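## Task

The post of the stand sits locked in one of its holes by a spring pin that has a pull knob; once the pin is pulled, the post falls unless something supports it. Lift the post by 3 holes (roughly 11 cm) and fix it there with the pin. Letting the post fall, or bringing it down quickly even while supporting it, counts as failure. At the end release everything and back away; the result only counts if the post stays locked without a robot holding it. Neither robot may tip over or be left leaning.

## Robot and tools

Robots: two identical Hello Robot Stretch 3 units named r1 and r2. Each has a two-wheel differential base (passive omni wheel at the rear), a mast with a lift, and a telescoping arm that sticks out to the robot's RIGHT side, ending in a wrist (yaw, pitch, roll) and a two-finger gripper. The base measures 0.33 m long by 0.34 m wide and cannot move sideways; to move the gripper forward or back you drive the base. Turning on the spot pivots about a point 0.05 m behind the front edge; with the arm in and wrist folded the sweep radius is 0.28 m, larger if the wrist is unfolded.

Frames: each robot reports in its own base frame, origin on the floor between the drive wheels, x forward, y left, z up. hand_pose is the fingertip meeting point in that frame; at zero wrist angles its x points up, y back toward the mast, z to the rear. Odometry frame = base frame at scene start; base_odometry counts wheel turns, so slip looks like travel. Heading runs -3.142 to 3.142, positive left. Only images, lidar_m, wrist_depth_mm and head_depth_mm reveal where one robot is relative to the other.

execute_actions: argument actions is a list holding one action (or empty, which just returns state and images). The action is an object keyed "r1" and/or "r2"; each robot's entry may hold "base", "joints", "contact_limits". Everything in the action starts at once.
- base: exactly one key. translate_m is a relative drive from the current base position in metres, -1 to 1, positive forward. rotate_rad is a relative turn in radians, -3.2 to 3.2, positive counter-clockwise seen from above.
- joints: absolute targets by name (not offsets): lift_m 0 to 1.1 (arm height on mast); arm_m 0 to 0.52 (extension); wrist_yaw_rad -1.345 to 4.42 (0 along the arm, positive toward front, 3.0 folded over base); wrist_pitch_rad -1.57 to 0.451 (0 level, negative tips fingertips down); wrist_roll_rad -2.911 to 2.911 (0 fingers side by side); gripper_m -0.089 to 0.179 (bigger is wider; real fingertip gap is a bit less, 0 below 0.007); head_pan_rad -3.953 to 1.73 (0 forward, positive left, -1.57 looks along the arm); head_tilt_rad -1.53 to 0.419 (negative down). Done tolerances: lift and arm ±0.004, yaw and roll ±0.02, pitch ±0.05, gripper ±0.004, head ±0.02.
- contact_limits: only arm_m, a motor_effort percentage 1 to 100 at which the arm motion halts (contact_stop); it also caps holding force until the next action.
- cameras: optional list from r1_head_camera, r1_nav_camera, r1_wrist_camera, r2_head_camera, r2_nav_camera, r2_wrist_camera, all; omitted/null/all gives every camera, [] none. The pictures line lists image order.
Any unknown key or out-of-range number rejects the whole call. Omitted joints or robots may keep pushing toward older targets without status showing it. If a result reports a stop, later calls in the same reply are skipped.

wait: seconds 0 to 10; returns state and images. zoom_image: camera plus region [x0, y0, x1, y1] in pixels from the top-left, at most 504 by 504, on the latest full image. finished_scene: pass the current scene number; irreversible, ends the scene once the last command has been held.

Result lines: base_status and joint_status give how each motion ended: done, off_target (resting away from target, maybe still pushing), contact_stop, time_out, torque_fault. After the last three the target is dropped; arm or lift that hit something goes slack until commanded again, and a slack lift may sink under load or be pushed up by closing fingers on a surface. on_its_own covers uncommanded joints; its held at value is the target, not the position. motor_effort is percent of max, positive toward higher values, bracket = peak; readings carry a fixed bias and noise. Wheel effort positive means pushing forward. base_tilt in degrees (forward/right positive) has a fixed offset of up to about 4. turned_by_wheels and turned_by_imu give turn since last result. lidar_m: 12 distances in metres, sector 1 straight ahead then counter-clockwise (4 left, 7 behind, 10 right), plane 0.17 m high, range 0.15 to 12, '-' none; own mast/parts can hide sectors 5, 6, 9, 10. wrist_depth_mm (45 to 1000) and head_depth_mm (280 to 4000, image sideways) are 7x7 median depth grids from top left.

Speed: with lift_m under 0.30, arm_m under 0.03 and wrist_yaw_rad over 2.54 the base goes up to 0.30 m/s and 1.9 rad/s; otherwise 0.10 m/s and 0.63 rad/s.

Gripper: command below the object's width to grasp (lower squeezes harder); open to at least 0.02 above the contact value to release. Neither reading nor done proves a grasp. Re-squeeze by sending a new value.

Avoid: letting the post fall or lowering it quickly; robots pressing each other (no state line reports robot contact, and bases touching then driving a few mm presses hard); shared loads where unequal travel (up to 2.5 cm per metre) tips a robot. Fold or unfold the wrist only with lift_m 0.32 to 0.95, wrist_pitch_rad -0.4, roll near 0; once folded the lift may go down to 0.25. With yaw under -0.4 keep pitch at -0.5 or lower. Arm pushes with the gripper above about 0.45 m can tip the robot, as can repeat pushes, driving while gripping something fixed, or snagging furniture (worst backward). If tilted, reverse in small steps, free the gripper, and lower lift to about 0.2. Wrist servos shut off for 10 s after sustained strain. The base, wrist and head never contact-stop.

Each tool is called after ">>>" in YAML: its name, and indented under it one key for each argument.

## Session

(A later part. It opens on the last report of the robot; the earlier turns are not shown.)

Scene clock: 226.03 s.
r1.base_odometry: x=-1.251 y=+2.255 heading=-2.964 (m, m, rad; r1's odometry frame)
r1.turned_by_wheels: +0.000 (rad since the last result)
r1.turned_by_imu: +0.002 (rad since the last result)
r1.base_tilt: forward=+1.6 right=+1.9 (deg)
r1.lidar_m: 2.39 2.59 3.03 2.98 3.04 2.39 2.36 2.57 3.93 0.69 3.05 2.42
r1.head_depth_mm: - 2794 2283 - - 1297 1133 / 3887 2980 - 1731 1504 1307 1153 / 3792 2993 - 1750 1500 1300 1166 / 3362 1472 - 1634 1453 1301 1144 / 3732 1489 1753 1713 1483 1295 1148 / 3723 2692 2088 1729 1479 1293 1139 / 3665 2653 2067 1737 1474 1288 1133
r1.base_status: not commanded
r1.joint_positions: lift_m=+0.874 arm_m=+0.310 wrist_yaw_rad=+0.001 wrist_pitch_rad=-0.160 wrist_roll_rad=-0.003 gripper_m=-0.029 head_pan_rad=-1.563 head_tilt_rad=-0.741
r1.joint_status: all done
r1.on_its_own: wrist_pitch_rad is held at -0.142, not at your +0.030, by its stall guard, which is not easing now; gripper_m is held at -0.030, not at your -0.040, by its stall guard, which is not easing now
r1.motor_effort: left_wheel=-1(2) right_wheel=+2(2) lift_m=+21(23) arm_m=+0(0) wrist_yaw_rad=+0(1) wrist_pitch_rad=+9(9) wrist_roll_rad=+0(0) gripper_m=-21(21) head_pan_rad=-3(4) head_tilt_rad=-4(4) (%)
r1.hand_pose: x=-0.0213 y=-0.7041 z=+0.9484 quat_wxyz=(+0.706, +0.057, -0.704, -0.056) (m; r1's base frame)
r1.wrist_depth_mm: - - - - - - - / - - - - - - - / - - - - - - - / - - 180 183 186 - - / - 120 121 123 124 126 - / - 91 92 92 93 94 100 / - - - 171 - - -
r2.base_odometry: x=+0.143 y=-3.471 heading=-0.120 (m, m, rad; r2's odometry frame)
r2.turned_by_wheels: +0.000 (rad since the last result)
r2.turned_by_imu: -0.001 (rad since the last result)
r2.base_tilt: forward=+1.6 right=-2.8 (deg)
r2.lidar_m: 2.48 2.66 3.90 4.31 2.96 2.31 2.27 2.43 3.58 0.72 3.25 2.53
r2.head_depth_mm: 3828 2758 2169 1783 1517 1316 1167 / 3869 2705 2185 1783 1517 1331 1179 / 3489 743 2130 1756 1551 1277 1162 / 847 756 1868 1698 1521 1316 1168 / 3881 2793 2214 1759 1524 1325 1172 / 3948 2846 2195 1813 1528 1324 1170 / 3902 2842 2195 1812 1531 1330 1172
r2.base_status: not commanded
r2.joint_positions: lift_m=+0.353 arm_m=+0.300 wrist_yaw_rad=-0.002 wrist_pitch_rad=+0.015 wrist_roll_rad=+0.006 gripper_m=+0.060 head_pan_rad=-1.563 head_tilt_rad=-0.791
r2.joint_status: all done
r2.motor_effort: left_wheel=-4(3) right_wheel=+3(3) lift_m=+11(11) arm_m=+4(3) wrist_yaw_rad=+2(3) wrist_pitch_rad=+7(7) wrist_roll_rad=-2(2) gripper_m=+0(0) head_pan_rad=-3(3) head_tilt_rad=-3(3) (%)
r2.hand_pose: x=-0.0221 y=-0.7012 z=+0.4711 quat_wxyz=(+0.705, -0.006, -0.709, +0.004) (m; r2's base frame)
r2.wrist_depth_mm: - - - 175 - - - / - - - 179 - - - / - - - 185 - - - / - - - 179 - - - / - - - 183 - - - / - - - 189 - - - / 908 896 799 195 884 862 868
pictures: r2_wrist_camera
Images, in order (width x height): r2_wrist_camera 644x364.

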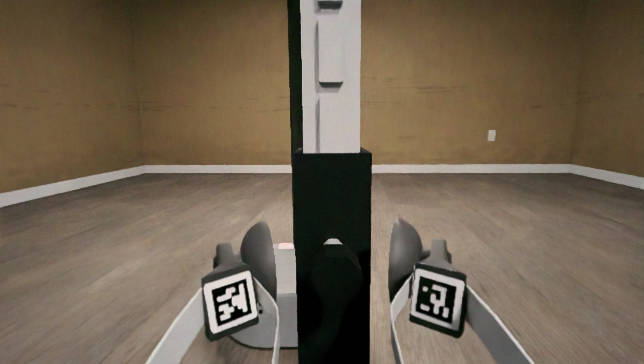

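>>> execute_actions:
  actions:
    - {"r1":{"joints":{"wrist_pitch_rad":-0.045,"gripper_m":-0.045}},"r2":{"joints":{"gripper_m":-0.07}}}
  cameras: []

>>> execute_actions:
  actions:
    - {"r2":{"joints":{"arm_m":0.294}}}
  cameras: ["r2_wrist_camera"]

>>> execute_actions:
  actions:
    - {"r1":{"joints":{"lift_m":0.912}},"r2":{"joints":{"gripper_m":-0.072}}}
  cameras: []

>>> execute_actions:
  actions:
    - {"r2":{"joints":{"gripper_m":0.05}}}
  cameras: []

>>> execute_actions:
  actions:
    - {"r1":{"joints":{"lift_m":0.904}}}
  cameras: ["r2_wrist_camera","r2_head_camera"]

Scene clock: 238.80 s.
r1.base_odometry: x=-1.251 y=+2.255 heading=-2.964 (m, m, rad; r1's odometry frame)
r1.turned_by_wheels: +0.000 (rad since the last result)
r1.turned_by_imu: +0.001 (rad since the last result)
r1.base_tilt: forward=+1.6 right=+1.9 (deg)
r1.lidar_m: 2.39 2.59 3.04 2.99 3.03 2.39 2.36 2.57 3.87 0.69 3.03 2.42
r1.head_depth_mm: - 2802 2288 - - 1288 1138 / 3863 3039 - 1737 1510 1299 1160 / 3849 2969 - 1782 1503 1301 1144 / 3297 1474 - 1632 1460 1292 1147 / 3715 1494 1747 1718 1478 1299 1144 / 3675 2652 2095 1730 1482 1288 1136 / 3646 2685 2107 1737 1468 1282 1130
r1.base_status: not commanded
r1.joint_positions: lift_m=+0.874 arm_m=+0.310 wrist_yaw_rad=+0.001 wrist_pitch_rad=-0.150 wrist_roll_rad=-0.003 gripper_m=-0.037 head_pan_rad=-1.563 head_tilt_rad=-0.741
r1.joint_status: wrist_pitch_rad off_target (ended at -0.150, target -0.045); gripper_m off_target (ended at -0.037, target -0.045)
r1.on_its_own: gripper_m is held at -0.039, not at your -0.045, by its stall guard, which is still easing; wrist_pitch_rad is at rest, and its effort (+52) is outside its rest range (-20 to +32)
r1.motor_effort: left_wheel=-1(1) right_wheel=+3(2) lift_m=+25(25) arm_m=+0(0) wrist_yaw_rad=-1(0) wrist_pitch_rad=+52(52) wrist_roll_rad=+0(0) gripper_m=-19(88) head_pan_rad=-4(4) head_tilt_rad=-3(3) (%)
r1.hand_pose: x=-0.0213 y=-0.7047 z=+0.9506 quat_wxyz=(+0.706, +0.053, -0.704, -0.053) (m; r1's base frame)
r1.wrist_depth_mm: - - - - - - - / - - - - - - - / - - - - - - - / - - 182 185 188 - - / - 121 122 123 125 127 - / - 91 92 93 94 94 101 / - - - 170 - - -
r2.base_odometry: x=+0.143 y=-3.471 heading=-0.120 (m, m, rad; r2's odometry frame)
r2.turned_by_wheels: +0.000 (rad since the last result)
r2.turned_by_imu: -0.001 (rad since the last result)
r2.base_tilt: forward=+1.6 right=-2.8 (deg)
r2.lidar_m: 2.48 2.65 3.93 4.30 2.97 2.31 2.27 2.42 3.56 0.72 3.24 2.53
r2.head_depth_mm: 3734 2767 2174 1783 1509 1312 1162 / 3814 2695 2192 1793 1516 1322 1178 / 3480 744 2117 1755 1552 1272 1166 / 849 756 1853 1712 1511 1324 1170 / 3941 2800 2202 1752 1529 1322 1172 / 3923 2843 2217 1806 1525 1323 1169 / 3901 2834 2205 1798 1530 1325 1170
r2.base_status: not commanded
r2.joint_positions: lift_m=+0.353 arm_m=+0.300 wrist_yaw_rad=+0.003 wrist_pitch_rad=+0.015 wrist_roll_rad=+0.006 gripper_m=-0.068 head_pan_rad=-1.563 head_tilt_rad=-0.791
r2.joint_status: all done
r2.motor_effort: left_wheel=-5(4) right_wheel=+5(5) lift_m=+11(11) arm_m=+2(4) wrist_yaw_rad=-4(3) wrist_pitch_rad=+7(7) wrist_roll_rad=-2(1) gripper_m=-42(100) head_pan_rad=-3(3) head_tilt_rad=-3(3) (%)
r2.hand_pose: x=-0.0208 y=-0.7014 z=+0.4711 quat_wxyz=(+0.705, -0.004, -0.709, +0.006) (m; r2's base frame)
r2.wrist_depth_mm: - - - 175 - - - / - - - 179 - - - / - - - 184 - - - / - - - 179 - - - / - - - 183 - - - / - - - 146 - - - / 911 895 821 195 843 858 867
pictures: none
No camera images: the call's "cameras" was empty. Leave "cameras" out to get every camera's image.

Scene clock: 239.50 s.
r1.base_odometry: x=-1.251 y=+2.255 heading=-2.964 (m, m, rad; r1's odometry frame)
r1.turned_by_wheels: +0.000 (rad since the last result)
r1.turned_by_imu: +0.000 (rad since the last result)
r1.base_tilt: forward=+1.7 right=+2.0 (deg)
r1.lidar_m: 2.40 2.59 3.04 2.99 3.02 2.39 2.36 2.58 3.90 0.69 3.06 2.42
r1.head_depth_mm: - 2774 2270 - - 1284 1136 / 3766 2993 - 1729 1504 1304 1154 / 3806 3029 - 1766 1497 1303 1145 / 3359 1467 - 1633 1464 1308 1154 / 3712 1493 1754 1691 1500 1299 1142 / 3598 2676 2093 1736 1479 1291 1130 / 3641 2634 2095 1738 1459 1286 1133
r1.base_status: not commanded
r1.joint_positions: lift_m=+0.874 arm_m=+0.310 wrist_yaw_rad=+0.001 wrist_pitch_rad=-0.150 wrist_roll_rad=-0.003 gripper_m=-0.034 head_pan_rad=-1.563 head_tilt_rad=-0.741
r1.joint_status: not commanded
r1.on_its_own: gripper_m is held at -0.035, not at your -0.045, by its stall guard, which is still easing; wrist_pitch_rad is at rest, and its effort (+51) is outside its rest range (-20 to +32)
r1.motor_effort: left_wheel=+0(0) right_wheel=+2(2) lift_m=+25(25) arm_m=+0(0) wrist_yaw_rad=+0(1) wrist_pitch_rad=+51(51) wrist_roll_rad=+0(0) gripper_m=-16(23) head_pan_rad=-4(4) head_tilt_rad=-3(3) (%)
r1.hand_pose: x=-0.0213 y=-0.7047 z=+0.9506 quat_wxyz=(+0.706, +0.053, -0.704, -0.053) (m; r1's base frame)
r1.wrist_depth_mm: - - - - - - - / - - - - - - - / - - - - - - - / - - 181 185 188 - - / - 121 122 123 125 127 - / - 91 92 93 94 95 101 / - - - 170 - - -
r2.base_odometry: x=+0.143 y=-3.471 heading=-0.120 (m, m, rad; r2's odometry frame)
r2.turned_by_wheels: +0.000 (rad since the last result)
r2.turned_by_imu: +0.000 (rad since the last result)
r2.base_tilt: forward=+1.6 right=-2.9 (deg)
r2.lidar_m: 2.49 2.66 3.88 4.28 2.97 2.31 2.27 2.43 3.54 0.72 3.25 2.53
r2.head_depth_mm: 3796 2775 2174 1774 1511 1313 1166 / 3801 2676 2198 1785 1522 1326 1170 / 3467 743 2126 1745 1558 1271 1163 / 847 754 1856 1710 1526 1320 1164 / 3912 2811 2184 1755 1527 1320 1171 / 3948 2816 2200 1793 1523 1325 1171 / 3923 2850 2217 1799 1521 1326 1173
r2.base_status: not commanded
r2.joint_positions: lift_m=+0.353 arm_m=+0.295 wrist_yaw_rad=-0.002 wrist_pitch_rad=+0.016 wrist_roll_rad=+0.006 gripper_m=-0.064 head_pan_rad=-1.563 head_tilt_rad=-0.791
r2.joint_status: all done
r2.on_its_own: arm_m is at rest, and its effort (-17) is outside its rest range (-14 to +14)
r2.motor_effort: left_wheel=-3(5) right_wheel=+4(5) lift_m=+11(11) arm_m=-17(18) wrist_yaw_rad=+3(3) wrist_pitch_rad=+6(7) wrist_roll_rad=-2(2) gripper_m=-34(41) head_pan_rad=-2(3) head_tilt_rad=-4(4) (%)
r2.hand_pose: x=-0.0221 y=-0.6968 z=+0.4715 quat_wxyz=(+0.705, -0.006, -0.709, +0.005) (m; r2's base frame)
r2.wrist_depth_mm: - - - 179 - - - / - - - 185 - - - / - - - 187 - - - / - - - 184 - - - / - - - 187 - - - / - - - 149 - - - / 887 877 863 199 828 859 885
pictures: r2_wrist_camera
Images, in order (width x height): r2_wrist_camera 644x364.

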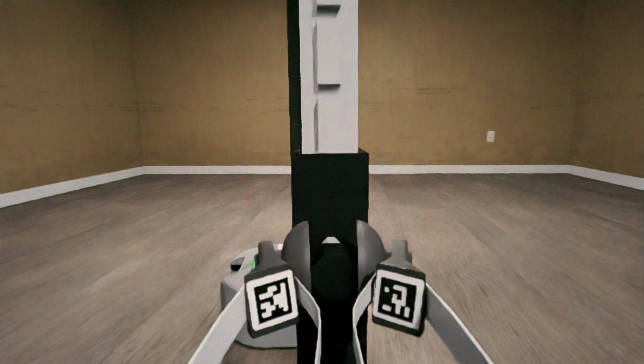

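Scene clock: 240.67 s.
r1.base_odometry: x=-1.251 y=+2.255 heading=-2.964 (m, m, rad; r1's odometry frame)
r1.turned_by_wheels: +0.000 (rad since the last result)
r1.turned_by_imu: +0.000 (rad since the last result)
r1.base_tilt: forward=+1.6 right=+1.9 (deg)
r1.lidar_m: 2.39 2.59 3.03 2.99 3.03 2.39 2.36 2.57 3.89 0.69 3.05 2.42
r1.head_depth_mm: - 3048 - 1716 1474 1317 1156 / 3888 - 2091 1764 1514 1304 1158 / - - 2078 1767 1495 1300 1147 / 3399 - 1204 1642 1457 1288 1139 / 3682 1484 1730 1694 1481 1294 1143 / 3740 2711 2102 1733 1477 1281 1136 / 3606 2642 2094 1727 1461 1278 1130
r1.base_status: not commanded
r1.joint_positions: lift_m=+0.911 arm_m=+0.310 wrist_yaw_rad=+0.001 wrist_pitch_rad=-0.159 wrist_roll_rad=-0.003 gripper_m=-0.034 head_pan_rad=-1.563 head_tilt_rad=-0.741
r1.joint_status: all done
r1.on_its_own: gripper_m is held at -0.035, not at your -0.045, by its stall guard, which is not easing now; wrist_pitch_rad is at rest, and its effort (+56) is outside its rest range (-20 to +32)
r1.motor_effort: left_wheel=-1(1) right_wheel=+2(2) lift_m=+34(38) arm_m=+0(0) wrist_yaw_rad=+0(0) wrist_pitch_rad=+56(56) wrist_roll_rad=+0(0) gripper_m=-22(22) head_pan_rad=-4(4) head_tilt_rad=-4(4) (%)
r1.hand_pose: x=-0.0213 y=-0.7041 z=+0.9859 quat_wxyz=(+0.706, +0.057, -0.704, -0.056) (m; r1's base frame)
r1.wrist_depth_mm: - - - - - - - / - - - - - - - / - - - - - - - / - - 181 185 187 - - / - 122 123 125 126 128 - / - 93 93 94 95 96 - / - - - 171 - - 84
r2.base_odometry: x=+0.143 y=-3.471 heading=-0.120 (m, m, rad; r2's odometry frame)
r2.turned_by_wheels: +0.000 (rad since the last result)
r2.turned_by_imu: +0.000 (rad since the last result)
r2.base_tilt: forward=+1.6 right=-2.8 (deg)
r2.lidar_m: 2.49 2.66 3.88 4.30 2.97 2.31 2.27 2.43 3.55 0.72 3.26 2.52
r2.head_depth_mm: 3799 2774 2195 1791 1520 1315 1167 / 3792 2672 2180 1792 1514 1330 1179 / 780 745 2105 1747 1553 1273 1168 / 819 2505 1859 1704 1519 1318 1166 / 3863 2784 2198 1751 1520 1322 1171 / 3915 2818 2220 1802 1528 1324 1172 / 3871 2841 2203 1807 1535 1325 1172
r2.base_status: not commanded
r2.joint_positions: lift_m=+0.353 arm_m=+0.295 wrist_yaw_rad=-0.002 wrist_pitch_rad=+0.016 wrist_roll_rad=+0.006 gripper_m=-0.066 head_pan_rad=-1.563 head_tilt_rad=-0.791
r2.joint_status: gripper_m off_target (ended at -0.066, target -0.072)
r2.on_its_own: arm_m is at rest, and its effort (-17) is outside its rest range (-14 to +14)
r2.motor_effort: left_wheel=-3(3) right_wheel=+4(4) lift_m=+11(11) arm_m=-17(17) wrist_yaw_rad=+2(2) wrist_pitch_rad=+6(6) wrist_roll_rad=-2(2) gripper_m=-38(76) head_pan_rad=-3(2) head_tilt_rad=-3(3) (%)
r2.hand_pose: x=-0.0221 y=-0.6968 z=+0.4715 quat_wxyz=(+0.705, -0.006, -0.709, +0.005) (m; r2's base frame)
r2.wrist_depth_mm: - - - 180 - - - / - - - 184 - - - / - - - 189 - - - / - - - 183 - - - / - - - 186 - - - / - - - 149 - - - / 893 894 849 200 842 908 870
pictures: none
No camera images: the call's "cameras" was empty. Leave "cameras" out to get every camera's image.

Scene clock: 242.33 s.
r1.base_odometry: x=-1.251 y=+2.255 heading=-2.964 (m, m, rad; r1's odometry frame)
r1.turned_by_wheels: +0.000 (rad since the last result)
r1.turned_by_imu: +0.000 (rad since the last result)
r1.base_tilt: forward=+1.6 right=+1.9 (deg)
r1.lidar_m: 2.39 2.59 3.02 2.99 3.03 2.39 2.35 2.57 3.90 0.69 3.07 2.41
r1.head_depth_mm: - 2998 - 1725 1480 1321 1149 / 3875 - 2102 1791 1504 1297 1153 / - - 2087 1768 1495 1306 1151 / 3438 - 1205 1628 1467 1293 1148 / 3687 1483 1766 1696 1501 1290 1138 / 3793 2689 2099 1742 1474 1285 1142 / 3676 2651 2084 1731 1476 1279 1138
r1.base_status: not commanded
r1.joint_positions: lift_m=+0.911 arm_m=+0.310 wrist_yaw_rad=+0.001 wrist_pitch_rad=-0.159 wrist_roll_rad=-0.003 gripper_m=-0.034 head_pan_rad=-1.563 head_tilt_rad=-0.741
r1.joint_status: not commanded
r1.on_its_own: gripper_m is held at -0.035, not at your -0.045, by its stall guard, which is not easing now; wrist_pitch_rad is at rest, and its effort (+56) is outside its rest range (-20 to +32)
r1.motor_effort: left_wheel=-1(1) right_wheel=+2(1) lift_m=+34(34) arm_m=-1(0) wrist_yaw_rad=+0(0) wrist_pitch_rad=+56(56) wrist_roll_rad=+0(0) gripper_m=-22(21) head_pan_rad=-4(4) head_tilt_rad=-3(5) (%)
r1.hand_pose: x=-0.0213 y=-0.7041 z=+0.9859 quat_wxyz=(+0.706, +0.057, -0.704, -0.056) (m; r1's base frame)
r1.wrist_depth_mm: - - - - - - - / - - - - - - - / - - - - - - - / - - 181 185 188 - - / - 122 123 124 126 128 - / - 92 93 94 95 96 - / - - - 172 - - 85
r2.base_odometry: x=+0.143 y=-3.471 heading=-0.120 (m, m, rad; r2's odometry frame)
r2.turned_by_wheels: +0.000 (rad since the last result)
r2.turned_by_imu: +0.000 (rad since the last result)
r2.base_tilt: forward=+1.6 right=-2.8 (deg)
r2.lidar_m: 2.49 2.65 3.92 4.29 2.97 2.31 2.27 2.43 3.55 0.72 3.24 2.52
r2.head_depth_mm: 3733 2779 2175 1800 1516 1318 1166 / 3805 2692 2187 1794 1521 1326 1177 / 783 743 2111 1756 1516 1272 1169 / 821 2497 1865 1712 1528 1320 1166 / 3898 2809 2197 1762 1523 1319 1164 / 3916 2815 2201 1807 1524 1323 1165 / 3949 2819 2216 1810 1530 1330 1176
r2.base_status: not commanded
r2.joint_positions: lift_m=+0.353 arm_m=+0.294 wrist_yaw_rad=-0.003 wrist_pitch_rad=+0.015 wrist_roll_rad=+0.006 gripper_m=+0.050 head_pan_rad=-1.563 head_tilt_rad=-0.791
r2.joint_status: all done
r2.motor_effort: left_wheel=-4(4) right_wheel=+2(4) lift_m=+11(11) arm_m=-3(17) wrist_yaw_rad=+3(4) wrist_pitch_rad=+7(7) wrist_roll_rad=-2(2) gripper_m=+0(97) head_pan_rad=-3(3) head_tilt_rad=-4(4) (%)
r2.hand_pose: x=-0.0221 y=-0.6958 z=+0.4711 quat_wxyz=(+0.705, -0.006, -0.709, +0.004) (m; r2's base frame)
r2.wrist_depth_mm: - - - 181 - - - / - - - 186 - - - / - - - 190 - - - / - - - 185 - - - / - - - 188 - - - / - - - 194 - - - / 872 914 826 201 886 892 862
pictures: none
No camera images: the call's "cameras" was empty. Leave "cameras" out to get every camera's image.

Scene clock: 243.03 s.
r1.base_odometry: x=-1.251 y=+2.255 heading=-2.964 (m, m, rad; r1's odometry frame)
r1.turned_by_wheels: +0.000 (rad since the last result)
r1.turned_by_imu: +0.000 (rad since the last result)
r1.base_tilt: forward=+1.6 right=+1.9 (deg)
r1.lidar_m: 2.39 2.59 3.03 2.99 3.03 2.39 2.36 2.57 3.90 0.69 3.05 2.42
r1.head_depth_mm: - 2905 - - 1468 1304 1156 / 3915 - 2061 1761 1501 1302 1158 / 3822 - 2027 1776 1499 1301 1154 / 3389 - 1207 1634 1458 1289 1155 / 3701 1497 1760 1693 1476 1289 1140 / 3648 2698 2096 1738 1481 1292 1139 / 3604 2684 2086 1736 1470 1278 1140
r1.base_status: not commanded
r1.joint_positions: lift_m=+0.904 arm_m=+0.310 wrist_yaw_rad=+0.001 wrist_pitch_rad=-0.133 wrist_roll_rad=-0.003 gripper_m=-0.034 head_pan_rad=-1.563 head_tilt_rad=-0.741
r1.joint_status: all done
r1.on_its_own: gripper_m is held at -0.035, not at your -0.045, by its stall guard, which is not easing now; wrist_pitch_rad is at rest, and its effort (+43) is outside its rest range (-20 to +32)
r1.motor_effort: left_wheel=-1(1) right_wheel=+2(2) lift_m=+23(32) arm_m=+0(0) wrist_yaw_rad=-1(1) wrist_pitch_rad=+43(56) wrist_roll_rad=+0(0) gripper_m=-24(23) head_pan_rad=-4(3) head_tilt_rad=-4(3) (%)
r1.hand_pose: x=-0.0213 y=-0.7057 z=+0.9849 quat_wxyz=(+0.707, +0.048, -0.704, -0.047) (m; r1's base frame)
r1.wrist_depth_mm: - - - - - - - / - - - - - - - / - - - - - - - / - - 184 188 191 - - / - 119 121 123 124 126 - / - 93 90 91 92 93 99 / - - - 170 - - -
r2.base_odometry: x=+0.143 y=-3.471 heading=-0.120 (m, m, rad; r2's odometry frame)
r2.turned_by_wheels: +0.000 (rad since the last result)
r2.turned_by_imu: +0.000 (rad since the last result)
r2.base_tilt: forward=+1.6 right=-2.8 (deg)
r2.lidar_m: 2.48 2.66 3.92 4.30 2.96 2.31 2.27 2.43 3.56 0.72 3.24 2.53
r2.head_depth_mm: 3758 2762 2171 1799 1513 1321 1163 / 3833 2678 2184 1788 1513 1332 1175 / 788 743 2120 1749 1519 1277 1168 / 834 2510 1870 1708 1519 1322 1171 / 3933 2799 2188 1755 1520 1322 1168 / 3889 2806 2215 1803 1533 1328 1167 / 3917 2813 2213 1815 1525 1328 1174
r2.base_status: not commanded
r2.joint_positions: lift_m=+0.353 arm_m=+0.294 wrist_yaw_rad=-0.003 wrist_pitch_rad=+0.015 wrist_roll_rad=+0.006 gripper_m=+0.050 head_pan_rad=-1.563 head_tilt_rad=-0.791
r2.joint_status: not commanded
r2.motor_effort: left_wheel=-3(3) right_wheel=+3(3) lift_m=+11(11) arm_m=-3(3) wrist_yaw_rad=+3(3) wrist_pitch_rad=+7(7) wrist_roll_rad=-2(2) gripper_m=+0(0) head_pan_rad=-3(3) head_tilt_rad=-3(3) (%)
r2.hand_pose: x=-0.0221 y=-0.6958 z=+0.4711 quat_wxyz=(+0.705, -0.006, -0.709, +0.004) (m; r2's base frame)
r2.wrist_depth_mm: - - - 181 - - - / - - - 186 - - - / - - - 190 - - - / - - - 185 - - - / - - - 188 - - - / - - - 194 - - - / 884 897 833 200 881 863 875
pictures: r2_head_camera (sideways: a quarter turn clockwise sets it upright), r2_wrist_camera
Images, in order (width x height): r2_head_camera 896x504, r2_wrist_camera 644x364.

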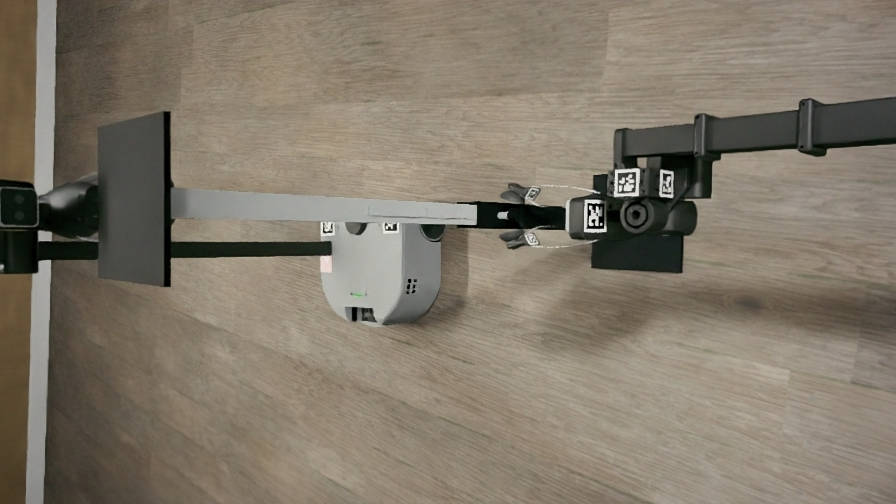

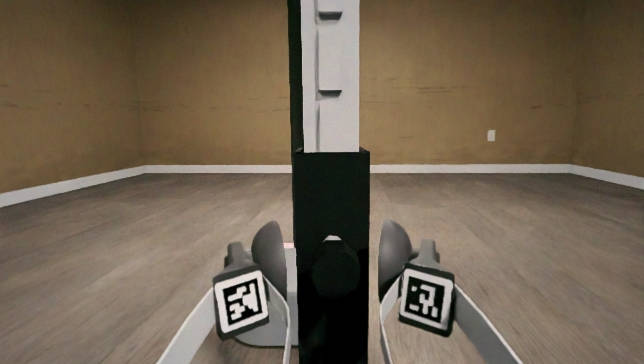

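>>> execute_actions:
  actions: []
  cameras: ["r2_head_camera","r2_wrist_camera"]

>>> execute_actions:
  actions:
    - {"r1":{"joints":{"lift_m":0.896}}}
  cameras: ["r2_head_camera","r2_wrist_camera"]

Scene clock: 271.20 s.
r1.base_odometry: x=-1.251 y=+2.255 heading=-2.964 (m, m, rad; r1's odometry frame)
r1.turned_by_wheels: +0.000 (rad since the last result)
r1.turned_by_imu: +0.001 (rad since the last result)
r1.base_tilt: forward=+1.6 right=+1.9 (deg)
r1.lidar_m: 2.39 2.59 3.03 3.00 3.04 2.39 2.36 2.57 3.89 0.69 3.05 2.42
r1.head_depth_mm: - 2912 - - 1471 1310 1154 / 3813 - 2082 1761 1512 1307 1158 / 3848 - 2027 1779 1505 1307 1145 / 3337 - 1205 1633 1465 1297 1142 / 3684 1483 1766 1713 1494 1290 1143 / 3724 2679 2088 1737 1481 1295 1133 / 3662 2631 2090 1729 1471 1275 1133
r1.base_status: not commanded
r1.joint_positions: lift_m=+0.904 arm_m=+0.310 wrist_yaw_rad=+0.001 wrist_pitch_rad=-0.133 wrist_roll_rad=-0.003 gripper_m=-0.034 head_pan_rad=-1.563 head_tilt_rad=-0.741
r1.joint_status: all done
r1.on_its_own: gripper_m is held at -0.035, not at your -0.045, by its stall guard, which is not easing now; wrist_pitch_rad is at rest, and its effort (+43) is outside its rest range (-20 to +32)
r1.motor_effort: left_wheel=-1(1) right_wheel=+1(2) lift_m=+23(32) arm_m=+0(0) wrist_yaw_rad=+0(1) wrist_pitch_rad=+43(56) wrist_roll_rad=+0(0) gripper_m=-22(23) head_pan_rad=-4(3) head_tilt_rad=-4(3) (%)
r1.hand_pose: x=-0.0213 y=-0.7057 z=+0.9849 quat_wxyz=(+0.707, +0.048, -0.704, -0.047) (m; r1's base frame)
r1.wrist_depth_mm: - - - - - - - / - - - - - - - / - - - - - - - / - - 184 188 191 - - / - 119 121 122 124 126 - / - 94 90 91 92 93 99 / - - - 170 - - -
r2.base_odometry: x=+0.143 y=-3.471 heading=-0.120 (m, m, rad; r2's odometry frame)
r2.turned_by_wheels: +0.000 (rad since the last result)
r2.turned_by_imu: +0.000 (rad since the last result)
r2.base_tilt: forward=+1.6 right=-2.8 (deg)
r2.lidar_m: 2.49 2.66 3.90 4.29 2.97 2.31 2.27 2.43 3.55 0.72 3.25 2.53
r2.head_depth_mm: 3814 2789 2189 1797 1518 1321 1161 / 3807 2671 2176 1794 1522 1332 1175 / 787 742 2137 1755 1516 1278 1165 / 833 2513 1858 1703 1527 1320 1172 / 3925 2822 2206 1760 1522 1330 1166 / 3925 2803 2193 1811 1535 1322 1173 / 3940 2844 2204 1807 1527 1327 1170
r2.base_status: not commanded
r2.joint_positions: lift_m=+0.353 arm_m=+0.294 wrist_yaw_rad=-0.003 wrist_pitch_rad=+0.015 wrist_roll_rad=+0.006 gripper_m=+0.050 head_pan_rad=-1.563 head_tilt_rad=-0.791
r2.joint_status: not commanded
r2.motor_effort: left_wheel=-3(3) right_wheel=+3(3) lift_m=+11(11) arm_m=-3(3) wrist_yaw_rad=+3(3) wrist_pitch_rad=+7(7) wrist_roll_rad=-2(2) gripper_m=+0(0) head_pan_rad=-3(3) head_tilt_rad=-2(3) (%)
r2.hand_pose: x=-0.0221 y=-0.6958 z=+0.4711 quat_wxyz=(+0.705, -0.006, -0.709, +0.004) (m; r2's base frame)
r2.wrist_depth_mm: - - - 181 - - - / - - - 187 - - - / - - - 189 - - - / - - - 185 - - - / - - - 188 - - - / - - - 194 - - - / 901 895 812 199 853 859 878
pictures: r2_head_camera (sideways: a quarter turn clockwise sets it upright), r2_wrist_camera
Images, in order (width x height): r2_head_camera 896x504, r2_wrist_camera 644x364.

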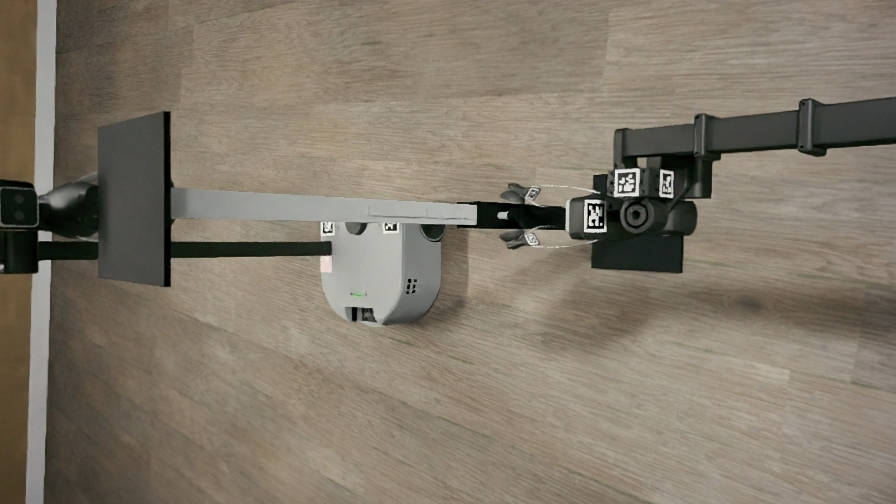

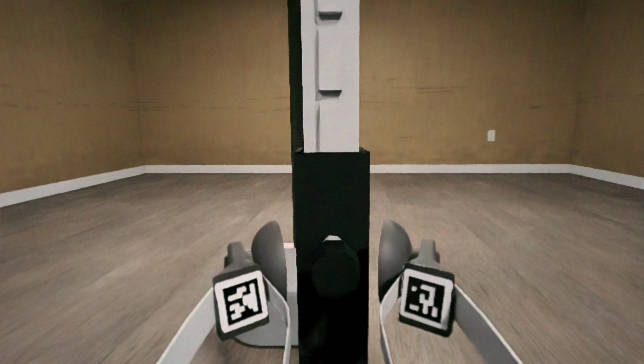

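Scene clock: 271.90 s.
r1.base_odometry: x=-1.251 y=+2.255 heading=-2.964 (m, m, rad; r1's odometry frame)
r1.turned_by_wheels: +0.000 (rad since the last result)
r1.turned_by_imu: +0.000 (rad since the last result)
r1.base_tilt: forward=+1.6 right=+1.9 (deg)
r1.lidar_m: 2.39 2.59 3.03 2.99 3.02 2.38 2.36 2.57 3.89 0.69 3.06 2.42
r1.head_depth_mm: - 2957 - - 1478 1309 1158 / 3852 - 2048 1780 1507 1310 1156 / 3810 - 1999 1742 1495 1304 1147 / 3417 - 1198 1635 1470 1301 1147 / 3691 1489 1766 1713 1485 1296 1141 / 3734 2678 2118 1737 1472 1285 1139 / 3615 2658 2091 1739 1479 1282 1130
r1.base_status: not commanded
r1.joint_positions: lift_m=+0.896 arm_m=+0.310 wrist_yaw_rad=+0.001 wrist_pitch_rad=-0.108 wrist_roll_rad=-0.003 gripper_m=-0.034 head_pan_rad=-1.563 head_tilt_rad=-0.741
r1.joint_status: all done
r1.on_its_own: gripper_m is held at -0.035, not at your -0.045, by its stall guard, which is not easing now
r1.motor_effort: left_wheel=+0(2) right_wheel=+1(2) lift_m=+21(21) arm_m=+0(0) wrist_yaw_rad=-1(0) wrist_pitch_rad=+31(43) wrist_roll_rad=+0(0) gripper_m=-23(23) head_pan_rad=-3(4) head_tilt_rad=-4(4) (%)
r1.hand_pose: x=-0.0213 y=-0.7070 z=+0.9832 quat_wxyz=(+0.707, +0.039, -0.705, -0.038) (m; r1's base frame)
r1.wrist_depth_mm: - - - - - - - / - - - - - - - / - - - - - - - / - - 187 192 196 - - / - 117 119 120 122 123 - / - 91 88 88 89 90 91 / - - - 167 - - -
r2.base_odometry: x=+0.143 y=-3.471 heading=-0.120 (m, m, rad; r2's odometry frame)
r2.turned_by_wheels: +0.000 (rad since the last result)
r2.turned_by_imu: +0.000 (rad since the last result)
r2.base_tilt: forward=+1.6 right=-2.8 (deg)
r2.lidar_m: 2.49 2.66 3.90 4.29 2.97 2.31 2.27 2.43 3.55 0.72 3.23 2.52
r2.head_depth_mm: 3789 2746 2177 1781 1509 1318 1165 / 3791 2689 2181 1779 1520 1333 1174 / 789 745 2114 1749 1517 1270 1168 / 834 2526 1867 1719 1526 1325 1170 / 3853 2813 2202 1752 1527 1326 1169 / 3917 2806 2204 1805 1531 1321 1172 / 3921 2835 2183 1813 1526 1327 1173
r2.base_status: not commanded
r2.joint_positions: lift_m=+0.353 arm_m=+0.294 wrist_yaw_rad=-0.003 wrist_pitch_rad=+0.015 wrist_roll_rad=+0.006 gripper_m=+0.050 head_pan_rad=-1.563 head_tilt_rad=-0.791
r2.joint_status: not commanded
r2.motor_effort: left_wheel=-3(3) right_wheel=+3(3) lift_m=+11(11) arm_m=-3(3) wrist_yaw_rad=+4(3) wrist_pitch_rad=+7(7) wrist_roll_rad=-2(2) gripper_m=+0(0) head_pan_rad=-3(3) head_tilt_rad=-3(4) (%)
r2.hand_pose: x=-0.0221 y=-0.6958 z=+0.4711 quat_wxyz=(+0.705, -0.006, -0.709, +0.004) (m; r2's base frame)
r2.wrist_depth_mm: - - - 181 - - - / - - - 186 - - - / - - - 189 - - - / - - - 186 - - - / - - - 188 - - - / - - - 194 - - - / 890 907 830 200 871 854 856
pictures: r2_head_camera (sideways: a quarter turn clockwise sets it upright), r2_wrist_camera
Images, in order (width x height): r2_head_camera 896x504, r2_wrist_camera 644x364.

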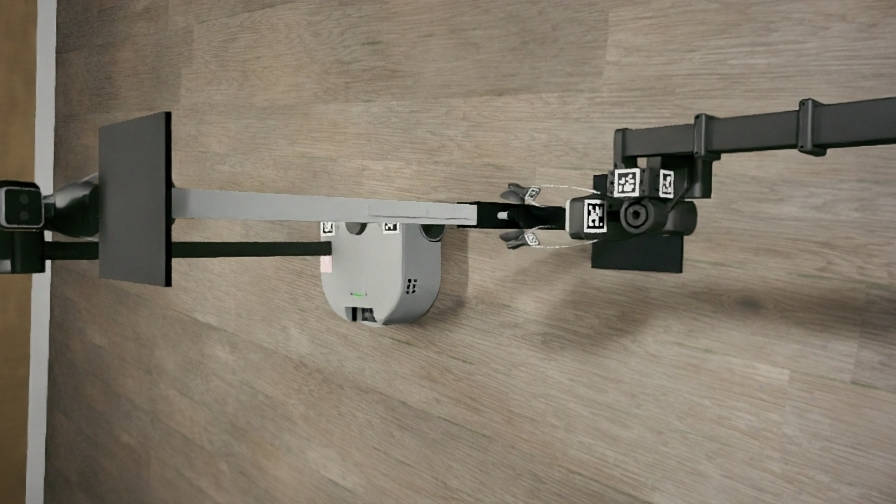

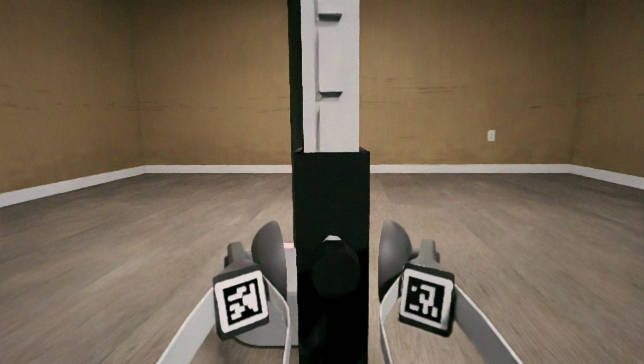

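>>> execute_actions:
  actions:
    - {"r1":{"joints":{"lift_m":0.890}}}
  cameras: ["r2_head_camera","r2_wrist_camera"]

>>> zoom_image:
  camera: "r2_wrist_camera"
  region: [230,0,440,300]

Scene clock: 280.20 s.
r1.base_odometry: x=-1.251 y=+2.255 heading=-2.964 (m, m, rad; r1's odometry frame)
r1.turned_by_wheels: +0.000 (rad since the last result)
r1.turned_by_imu: +0.001 (rad since the last result)
r1.base_tilt: forward=+1.6 right=+1.9 (deg)
r1.lidar_m: 2.39 2.59 3.03 2.99 3.02 2.39 2.36 2.57 3.88 0.69 3.04 2.42
r1.head_depth_mm: - 2913 - - 1450 1304 1154 / 3792 - 2033 1766 1515 1306 1165 / 3799 - 2027 1777 1507 1307 1153 / 3431 - 1179 1643 1448 1294 1154 / 3734 1483 1755 1700 1483 1298 1149 / 3642 2691 2131 1738 1478 1283 1138 / 3649 2675 2086 1721 1483 1274 1128
r1.base_status: not commanded
r1.joint_positions: lift_m=+0.890 arm_m=+0.310 wrist_yaw_rad=+0.001 wrist_pitch_rad=-0.097 wrist_roll_rad=-0.003 gripper_m=-0.034 head_pan_rad=-1.563 head_tilt_rad=-0.741
r1.joint_status: all done
r1.on_its_own: gripper_m is held at -0.035, not at your -0.045, by its stall guard, which is not easing now
r1.motor_effort: left_wheel=-1(1) right_wheel=+3(3) lift_m=+20(22) arm_m=+1(2) wrist_yaw_rad=+0(0) wrist_pitch_rad=+26(31) wrist_roll_rad=+0(0) gripper_m=-22(21) head_pan_rad=-4(3) head_tilt_rad=-3(3) (%)
r1.hand_pose: x=-0.0213 y=-0.7075 z=+0.9802 quat_wxyz=(+0.707, +0.035, -0.705, -0.034) (m; r1's base frame)
r1.wrist_depth_mm: - - - - - - - / - - - - - - - / - - - - - - - / - - 189 194 199 - - / - 116 118 119 121 123 - / - 89 90 86 87 88 89 / - - - 166 - - -
r2.base_odometry: x=+0.143 y=-3.471 heading=-0.120 (m, m, rad; r2's odometry frame)
r2.turned_by_wheels: +0.000 (rad since the last result)
r2.turned_by_imu: +0.000 (rad since the last result)
r2.base_tilt: forward=+1.6 right=-2.9 (deg)
r2.lidar_m: 2.48 2.65 3.92 4.30 2.98 2.31 2.27 2.42 3.57 0.72 3.26 2.53
r2.head_depth_mm: 3782 2797 2171 1778 1518 1319 1167 / 3847 2672 2160 1789 1517 1331 1183 / 807 730 2117 1752 1520 1272 1160 / 849 1649 1856 1698 1521 1317 1164 / 3900 2836 2195 1761 1518 1319 1170 / 3888 2823 2207 1800 1530 1326 1173 / 3866 2844 2211 1807 1523 1329 1172
r2.base_status: not commanded
r2.joint_positions: lift_m=+0.353 arm_m=+0.294 wrist_yaw_rad=-0.003 wrist_pitch_rad=+0.015 wrist_roll_rad=+0.006 gripper_m=+0.050 head_pan_rad=-1.563 head_tilt_rad=-0.791
r2.joint_status: not commanded
r2.motor_effort: left_wheel=-3(3) right_wheel=+3(3) lift_m=+10(11) arm_m=-3(3) wrist_yaw_rad=+2(3) wrist_pitch_rad=+7(7) wrist_roll_rad=-2(2) gripper_m=+0(0) head_pan_rad=-2(2) head_tilt_rad=-3(3) (%)
r2.hand_pose: x=-0.0221 y=-0.6958 z=+0.4711 quat_wxyz=(+0.705, -0.006, -0.709, +0.004) (m; r2's base frame)
r2.wrist_depth_mm: - - - 182 - - - / - - - 186 - - - / - - - 191 - - - / - - - 185 - - - / - - - 189 - - - / - - - 193 - - - / 906 905 796 200 885 867 854
pictures: r2_head_camera (sideways: a quarter turn clockwise sets it upright), r2_wrist_camera
Images, in order (width x height): r2_head_camera 896x504, r2_wrist_camera 644x364.

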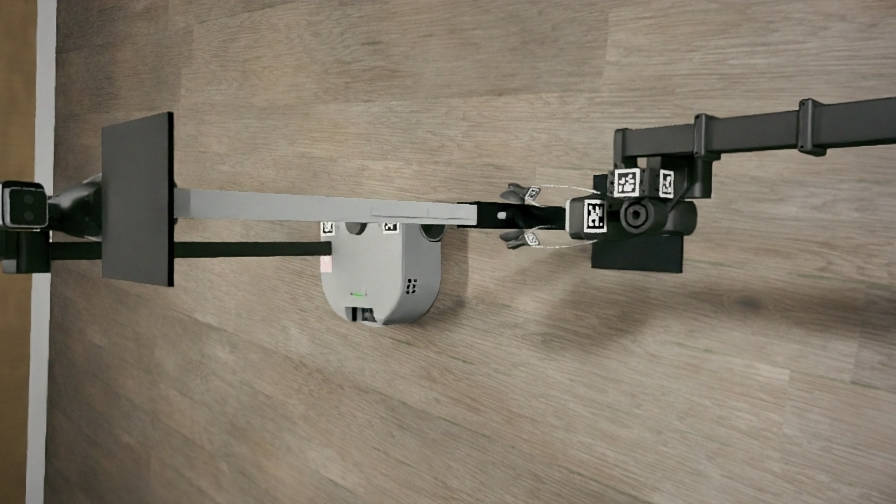

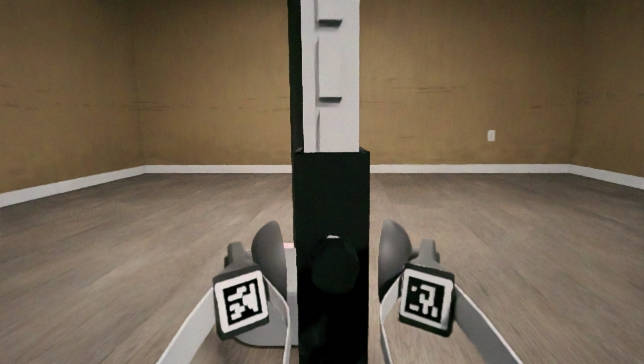

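Region (230, 0, 440, 300) of r2_wrist_camera's 644x364 image, scaled by 1.680; it fills the left 353 columns of this view, and the rest is white.

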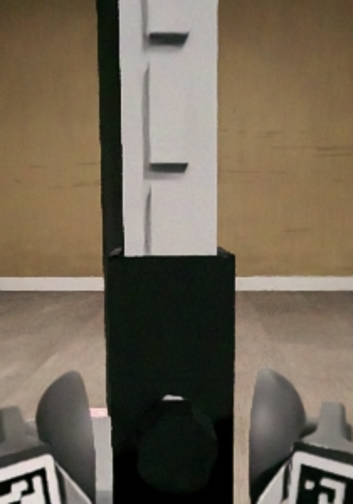

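The pin has snapped in. Unloading the holder to confirm.

>>> execute_actions:
  actions:
    - {"r1":{"joints":{"lift_m":0.880}}}
  cameras: ["r2_wrist_camera"]

Scene clock: 286.37 s.
r1.base_odometry: x=-1.251 y=+2.255 heading=-2.964 (m, m, rad; r1's odometry frame)
r1.turned_by_wheels: +0.000 (rad since the last result)
r1.turned_by_imu: +0.001 (rad since the last result)
r1.base_tilt: forward=+1.7 right=+1.9 (deg)
r1.lidar_m: 2.39 2.59 3.04 2.99 3.02 2.39 2.36 2.57 3.88 0.69 3.06 2.42
r1.head_depth_mm: - 2794 2313 - - 1288 1134 / 3850 3048 - 1742 1504 1306 1155 / 3784 2465 - 1768 1501 1309 1148 / 3348 - 1186 1636 1457 1304 1148 / 3691 1485 1778 1682 1485 1291 1142 / 3695 2636 2128 1736 1478 1282 1140 / 3607 2676 2104 1719 1477 1266 1136
r1.base_status: not commanded
r1.joint_positions: lift_m=+0.880 arm_m=+0.310 wrist_yaw_rad=+0.001 wrist_pitch_rad=-0.062 wrist_roll_rad=-0.003 gripper_m=-0.034 head_pan_rad=-1.563 head_tilt_rad=-0.741
r1.joint_status: all done
r1.on_its_own: gripper_m is held at -0.035, not at your -0.045, by its stall guard, which is not easing now
r1.motor_effort: left_wheel=-2(1) right_wheel=+3(3) lift_m=+18(19) arm_m=+4(4) wrist_yaw_rad=+0(0) wrist_pitch_rad=+9(25) wrist_roll_rad=+0(0) gripper_m=-22(23) head_pan_rad=-4(4) head_tilt_rad=-3(3) (%)
r1.hand_pose: x=-0.0213 y=-0.7089 z=+0.9792 quat_wxyz=(+0.708, +0.022, -0.706, -0.022) (m; r1's base frame)
r1.wrist_depth_mm: - - - - - - - / - - - - - - - / - - - - - - - / - - 195 201 207 - - / - 112 114 116 117 119 - / - 90 86 86 84 83 84 / - - - 163 - - -
r2.base_odometry: x=+0.143 y=-3.471 heading=-0.120 (m, m, rad; r2's odometry frame)
r2.turned_by_wheels: +0.000 (rad since the last result)
r2.turned_by_imu: +0.000 (rad since the last result)
r2.base_tilt: forward=+1.6 right=-2.9 (deg)
r2.lidar_m: 2.48 2.66 3.88 4.29 2.96 2.32 2.27 2.44 3.56 0.72 3.25 2.53
r2.head_depth_mm: 3747 2781 2160 1795 1515 1322 1168 / 3802 2664 2185 1789 1517 1331 1178 / 829 727 2105 1749 1519 1271 1167 / 849 1662 1865 1717 1516 1323 1169 / 3925 2825 2194 1746 1526 1318 1169 / 3925 2782 2194 1806 1525 1320 1175 / 3928 2824 2213 1808 1533 1323 1173
r2.base_status: not commanded
r2.joint_positions: lift_m=+0.353 arm_m=+0.294 wrist_yaw_rad=-0.003 wrist_pitch_rad=+0.015 wrist_roll_rad=+0.006 gripper_m=+0.050 head_pan_rad=-1.563 head_tilt_rad=-0.791
r2.joint_status: not commanded
r2.motor_effort: left_wheel=-3(3) right_wheel=+3(3) lift_m=+11(11) arm_m=-3(3) wrist_yaw_rad=+3(3) wrist_pitch_rad=+7(7) wrist_roll_rad=-2(2) gripper_m=+0(0) head_pan_rad=-3(2) head_tilt_rad=-3(3) (%)
r2.hand_pose: x=-0.0221 y=-0.6958 z=+0.4711 quat_wxyz=(+0.705, -0.006, -0.709, +0.004) (m; r2's base frame)
r2.wrist_depth_mm: - - - 182 - - - / - - - 187 - - - / - - - 189 - - - / - - - 186 - - - / - - - 189 - - - / - - - 195 - - - / 919 896 830 200 890 878 872
pictures: r2_wrist_camera
Images, in order (width x height): r2_wrist_camera 644x364.

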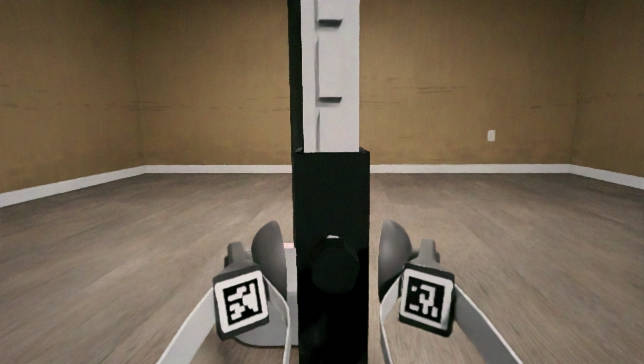

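>>> execute_actions:
  actions:
    - {"r1":{"joints":{"gripper_m":0.09}},"r2":{"joints":{"arm_m":0.2}}}
  cameras: []

>>> execute_actions:
  actions:
    - {"r1":{"joints":{"arm_m":0.0,"lift_m":0.875}},"r2":{"joints":{"arm_m":0.0}}}
  cameras: ["r2_head_camera"]

>>> finished_scene:
  scene: 1

Scene clock: 294.80 s.
r1.base_odometry: x=-1.251 y=+2.255 heading=-2.964 (m, m, rad; r1's odometry frame)
r1.turned_by_wheels: +0.000 (rad since the last result)
r1.turned_by_imu: +0.001 (rad since the last result)
r1.base_tilt: forward=+1.6 right=+1.9 (deg)
r1.lidar_m: 2.39 2.59 3.03 2.99 3.02 2.39 2.36 2.57 3.91 0.69 3.03 2.42
r1.head_depth_mm: - 2820 2353 - - 1282 1143 / 3890 3030 - 1728 1509 1307 1154 / 3862 2434 - 1775 1513 1296 1157 / 3356 - 1282 1673 1454 1302 1155 / 3721 1471 1805 1715 1481 1290 1138 / 3660 2688 2091 1744 1467 1282 1140 / 3645 2651 2111 1712 1481 1295 1141
r1.base_status: not commanded
r1.joint_positions: lift_m=+0.880 arm_m=+0.310 wrist_yaw_rad=+0.001 wrist_pitch_rad=-0.062 wrist_roll_rad=-0.003 gripper_m=+0.090 head_pan_rad=-1.563 head_tilt_rad=-0.741
r1.joint_status: all done
r1.motor_effort: left_wheel=-1(1) right_wheel=+3(3) lift_m=+20(20) arm_m=+3(4) wrist_yaw_rad=+1(1) wrist_pitch_rad=+9(8) wrist_roll_rad=+0(0) gripper_m=+0(89) head_pan_rad=-4(3) head_tilt_rad=-4(4) (%)
r1.hand_pose: x=-0.0213 y=-0.7090 z=+0.9791 quat_wxyz=(+0.708, +0.022, -0.706, -0.022) (m; r1's base frame)
r1.wrist_depth_mm: - - - - - - - / - - - - - - - / - - - - - - - / - - 191 196 201 - - / - 110 111 113 115 117 - / - 88 85 85 83 82 83 / - - - 161 - - -
r2.base_odometry: x=+0.143 y=-3.471 heading=-0.120 (m, m, rad; r2's odometry frame)
r2.turned_by_wheels: +0.000 (rad since the last result)
r2.turned_by_imu: -0.001 (rad since the last result)
r2.base_tilt: forward=+1.6 right=-2.8 (deg)
r2.lidar_m: 2.49 2.65 3.91 4.30 2.96 2.31 2.27 2.42 3.58 0.72 3.23 2.53
r2.head_depth_mm: 3768 2772 2173 1785 1516 1312 1166 / 3814 2691 2179 1782 1518 1350 1186 / 3458 728 2125 1758 1480 - 1145 / 850 1660 1856 1700 1480 1309 1170 / 3870 2809 2195 1757 1529 1322 1173 / 3947 2820 2204 1789 1525 1317 1172 / 3886 2836 2198 1812 1525 1332 1177
r2.base_status: not commanded
r2.joint_positions: lift_m=+0.353 arm_m=+0.200 wrist_yaw_rad=-0.002 wrist_pitch_rad=+0.014 wrist_roll_rad=+0.006 gripper_m=+0.050 head_pan_rad=-1.563 head_tilt_rad=-0.791
r2.joint_status: all done
r2.motor_effort: left_wheel=-3(3) right_wheel=+3(3) lift_m=+11(11) arm_m=-4(5) wrist_yaw_rad=+2(2) wrist_pitch_rad=+7(7) wrist_roll_rad=-2(2) gripper_m=+0(0) head_pan_rad=-3(3) head_tilt_rad=-2(4) (%)
r2.hand_pose: x=-0.0219 y=-0.6018 z=+0.4709 quat_wxyz=(+0.705, -0.005, -0.709, +0.004) (m; r2's base frame)
r2.wrist_depth_mm: - - - - - - - / - - - - - - - / - - - - - - - / - - - 280 - - - / - - - 290 - - - / - - - 295 - - - / 887 883 847 306 901 869 877
pictures: none
No camera images: the call's "cameras" was empty. Leave "cameras" out to get every camera's image.

Scene clock: 298.27 s.
r1.base_odometry: x=-1.251 y=+2.255 heading=-2.964 (m, m, rad; r1's odometry frame)
r1.turned_by_wheels: +0.000 (rad since the last result)
r1.turned_by_imu: +0.001 (rad since the last result)
r1.base_tilt: forward=+1.6 right=+1.8 (deg)
r1.lidar_m: 2.39 2.59 3.03 2.99 3.00 2.38 2.36 2.58 3.92 0.69 3.04 2.42
r1.head_depth_mm: - 2836 2163 1792 1584 - - / 3788 2760 2146 1774 1576 - - / 3814 2530 2138 1796 1509 - 1111 / 3504 676 1426 1713 - - 1112 / 3726 1491 2126 1697 1493 1291 1139 / 3686 2655 2146 1740 1477 1292 1142 / 3643 2634 2093 1745 1477 1269 1136
r1.base_status: not commanded
r1.joint_positions: lift_m=+0.875 arm_m=+0.003 wrist_yaw_rad=+0.001 wrist_pitch_rad=-0.063 wrist_roll_rad=-0.003 gripper_m=+0.090 head_pan_rad=-1.563 head_tilt_rad=-0.741
r1.joint_status: all done
joint sent to its limit — the command would take r1.arm_m past its lower limit, so that joint was sent only as far as its limit.
r1.motor_effort: left_wheel=-2(1) right_wheel=+3(3) lift_m=+20(22) arm_m=-4(6) wrist_yaw_rad=+0(0) wrist_pitch_rad=+9(9) wrist_roll_rad=+0(0) gripper_m=+0(0) head_pan_rad=-4(3) head_tilt_rad=-3(3) (%)
r1.hand_pose: x=-0.0213 y=-0.4019 z=+0.9738 quat_wxyz=(+0.708, +0.023, -0.706, -0.022) (m; r1's base frame)
r1.wrist_depth_mm: - - - - - - - / - - - - - - - / - - - - - - - / - - - - - - - / - - - - - - - / - - - - - - - / - - - - - - -
r2.base_odometry: x=+0.143 y=-3.471 heading=-0.120 (m, m, rad; r2's odometry frame)
r2.turned_by_wheels: +0.000 (rad since the last result)
r2.turned_by_imu: +0.000 (rad since the last result)
r2.base_tilt: forward=+1.6 right=-2.8 (deg)
r2.lidar_m: 2.48 2.66 3.91 4.29 2.98 2.31 2.27 2.43 3.53 0.72 3.26 2.53
r2.head_depth_mm: 3796 2786 2174 1778 1515 1317 1166 / 3804 2648 2184 1782 1519 1317 1165 / 3664 728 2125 1753 1488 1320 1174 / 3333 1661 1868 1702 1473 1324 1188 / 3896 2832 2197 1766 1524 1318 1165 / 3939 2817 2203 1802 1526 1324 1171 / 3927 2822 2212 1801 1528 1327 1173
r2.base_status: not commanded
r2.joint_positions: lift_m=+0.353 arm_m=+0.000 wrist_yaw_rad=-0.001 wrist_pitch_rad=+0.014 wrist_roll_rad=+0.006 gripper_m=+0.050 head_pan_rad=-1.563 head_tilt_rad=-0.791
r2.joint_status: all done
r2.motor_effort: left_wheel=-3(3) right_wheel=+3(2) lift_m=+11(11) arm_m=-4(3) wrist_yaw_rad=+1(2) wrist_pitch_rad=+7(7) wrist_roll_rad=-2(2) gripper_m=+0(0) head_pan_rad=-2(3) head_tilt_rad=-3(4) (%)
r2.hand_pose: x=-0.0217 y=-0.4018 z=+0.4708 quat_wxyz=(+0.705, -0.005, -0.709, +0.004) (m; r2's base frame)
r2.wrist_depth_mm: - - - - - - - / - - - - - - - / - - - - - - - / - - - - - - - / - - - - - - - / - - - - - - - / 894 899 880 822 877 885 858
pictures: r2_head_camera (sideways: a quarter turn clockwise sets it upright)
Images, in order (width x height): r2_head_camera 896x504.

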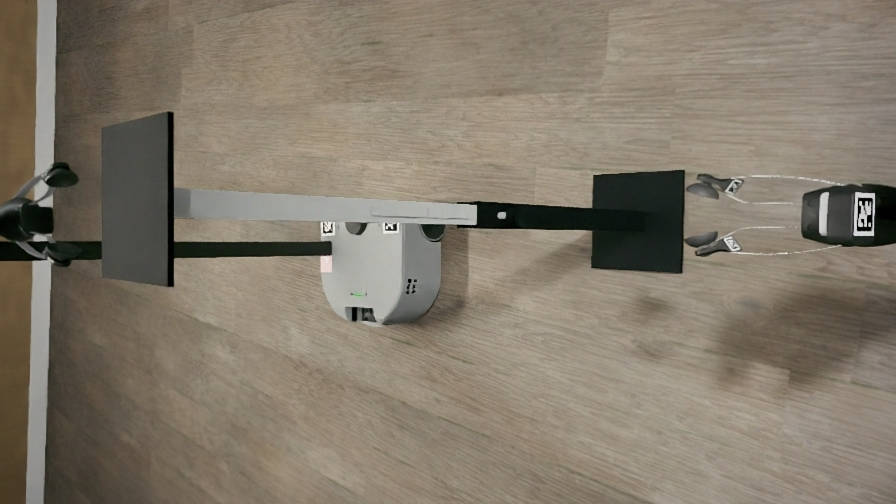

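The scene is finished: the task was done.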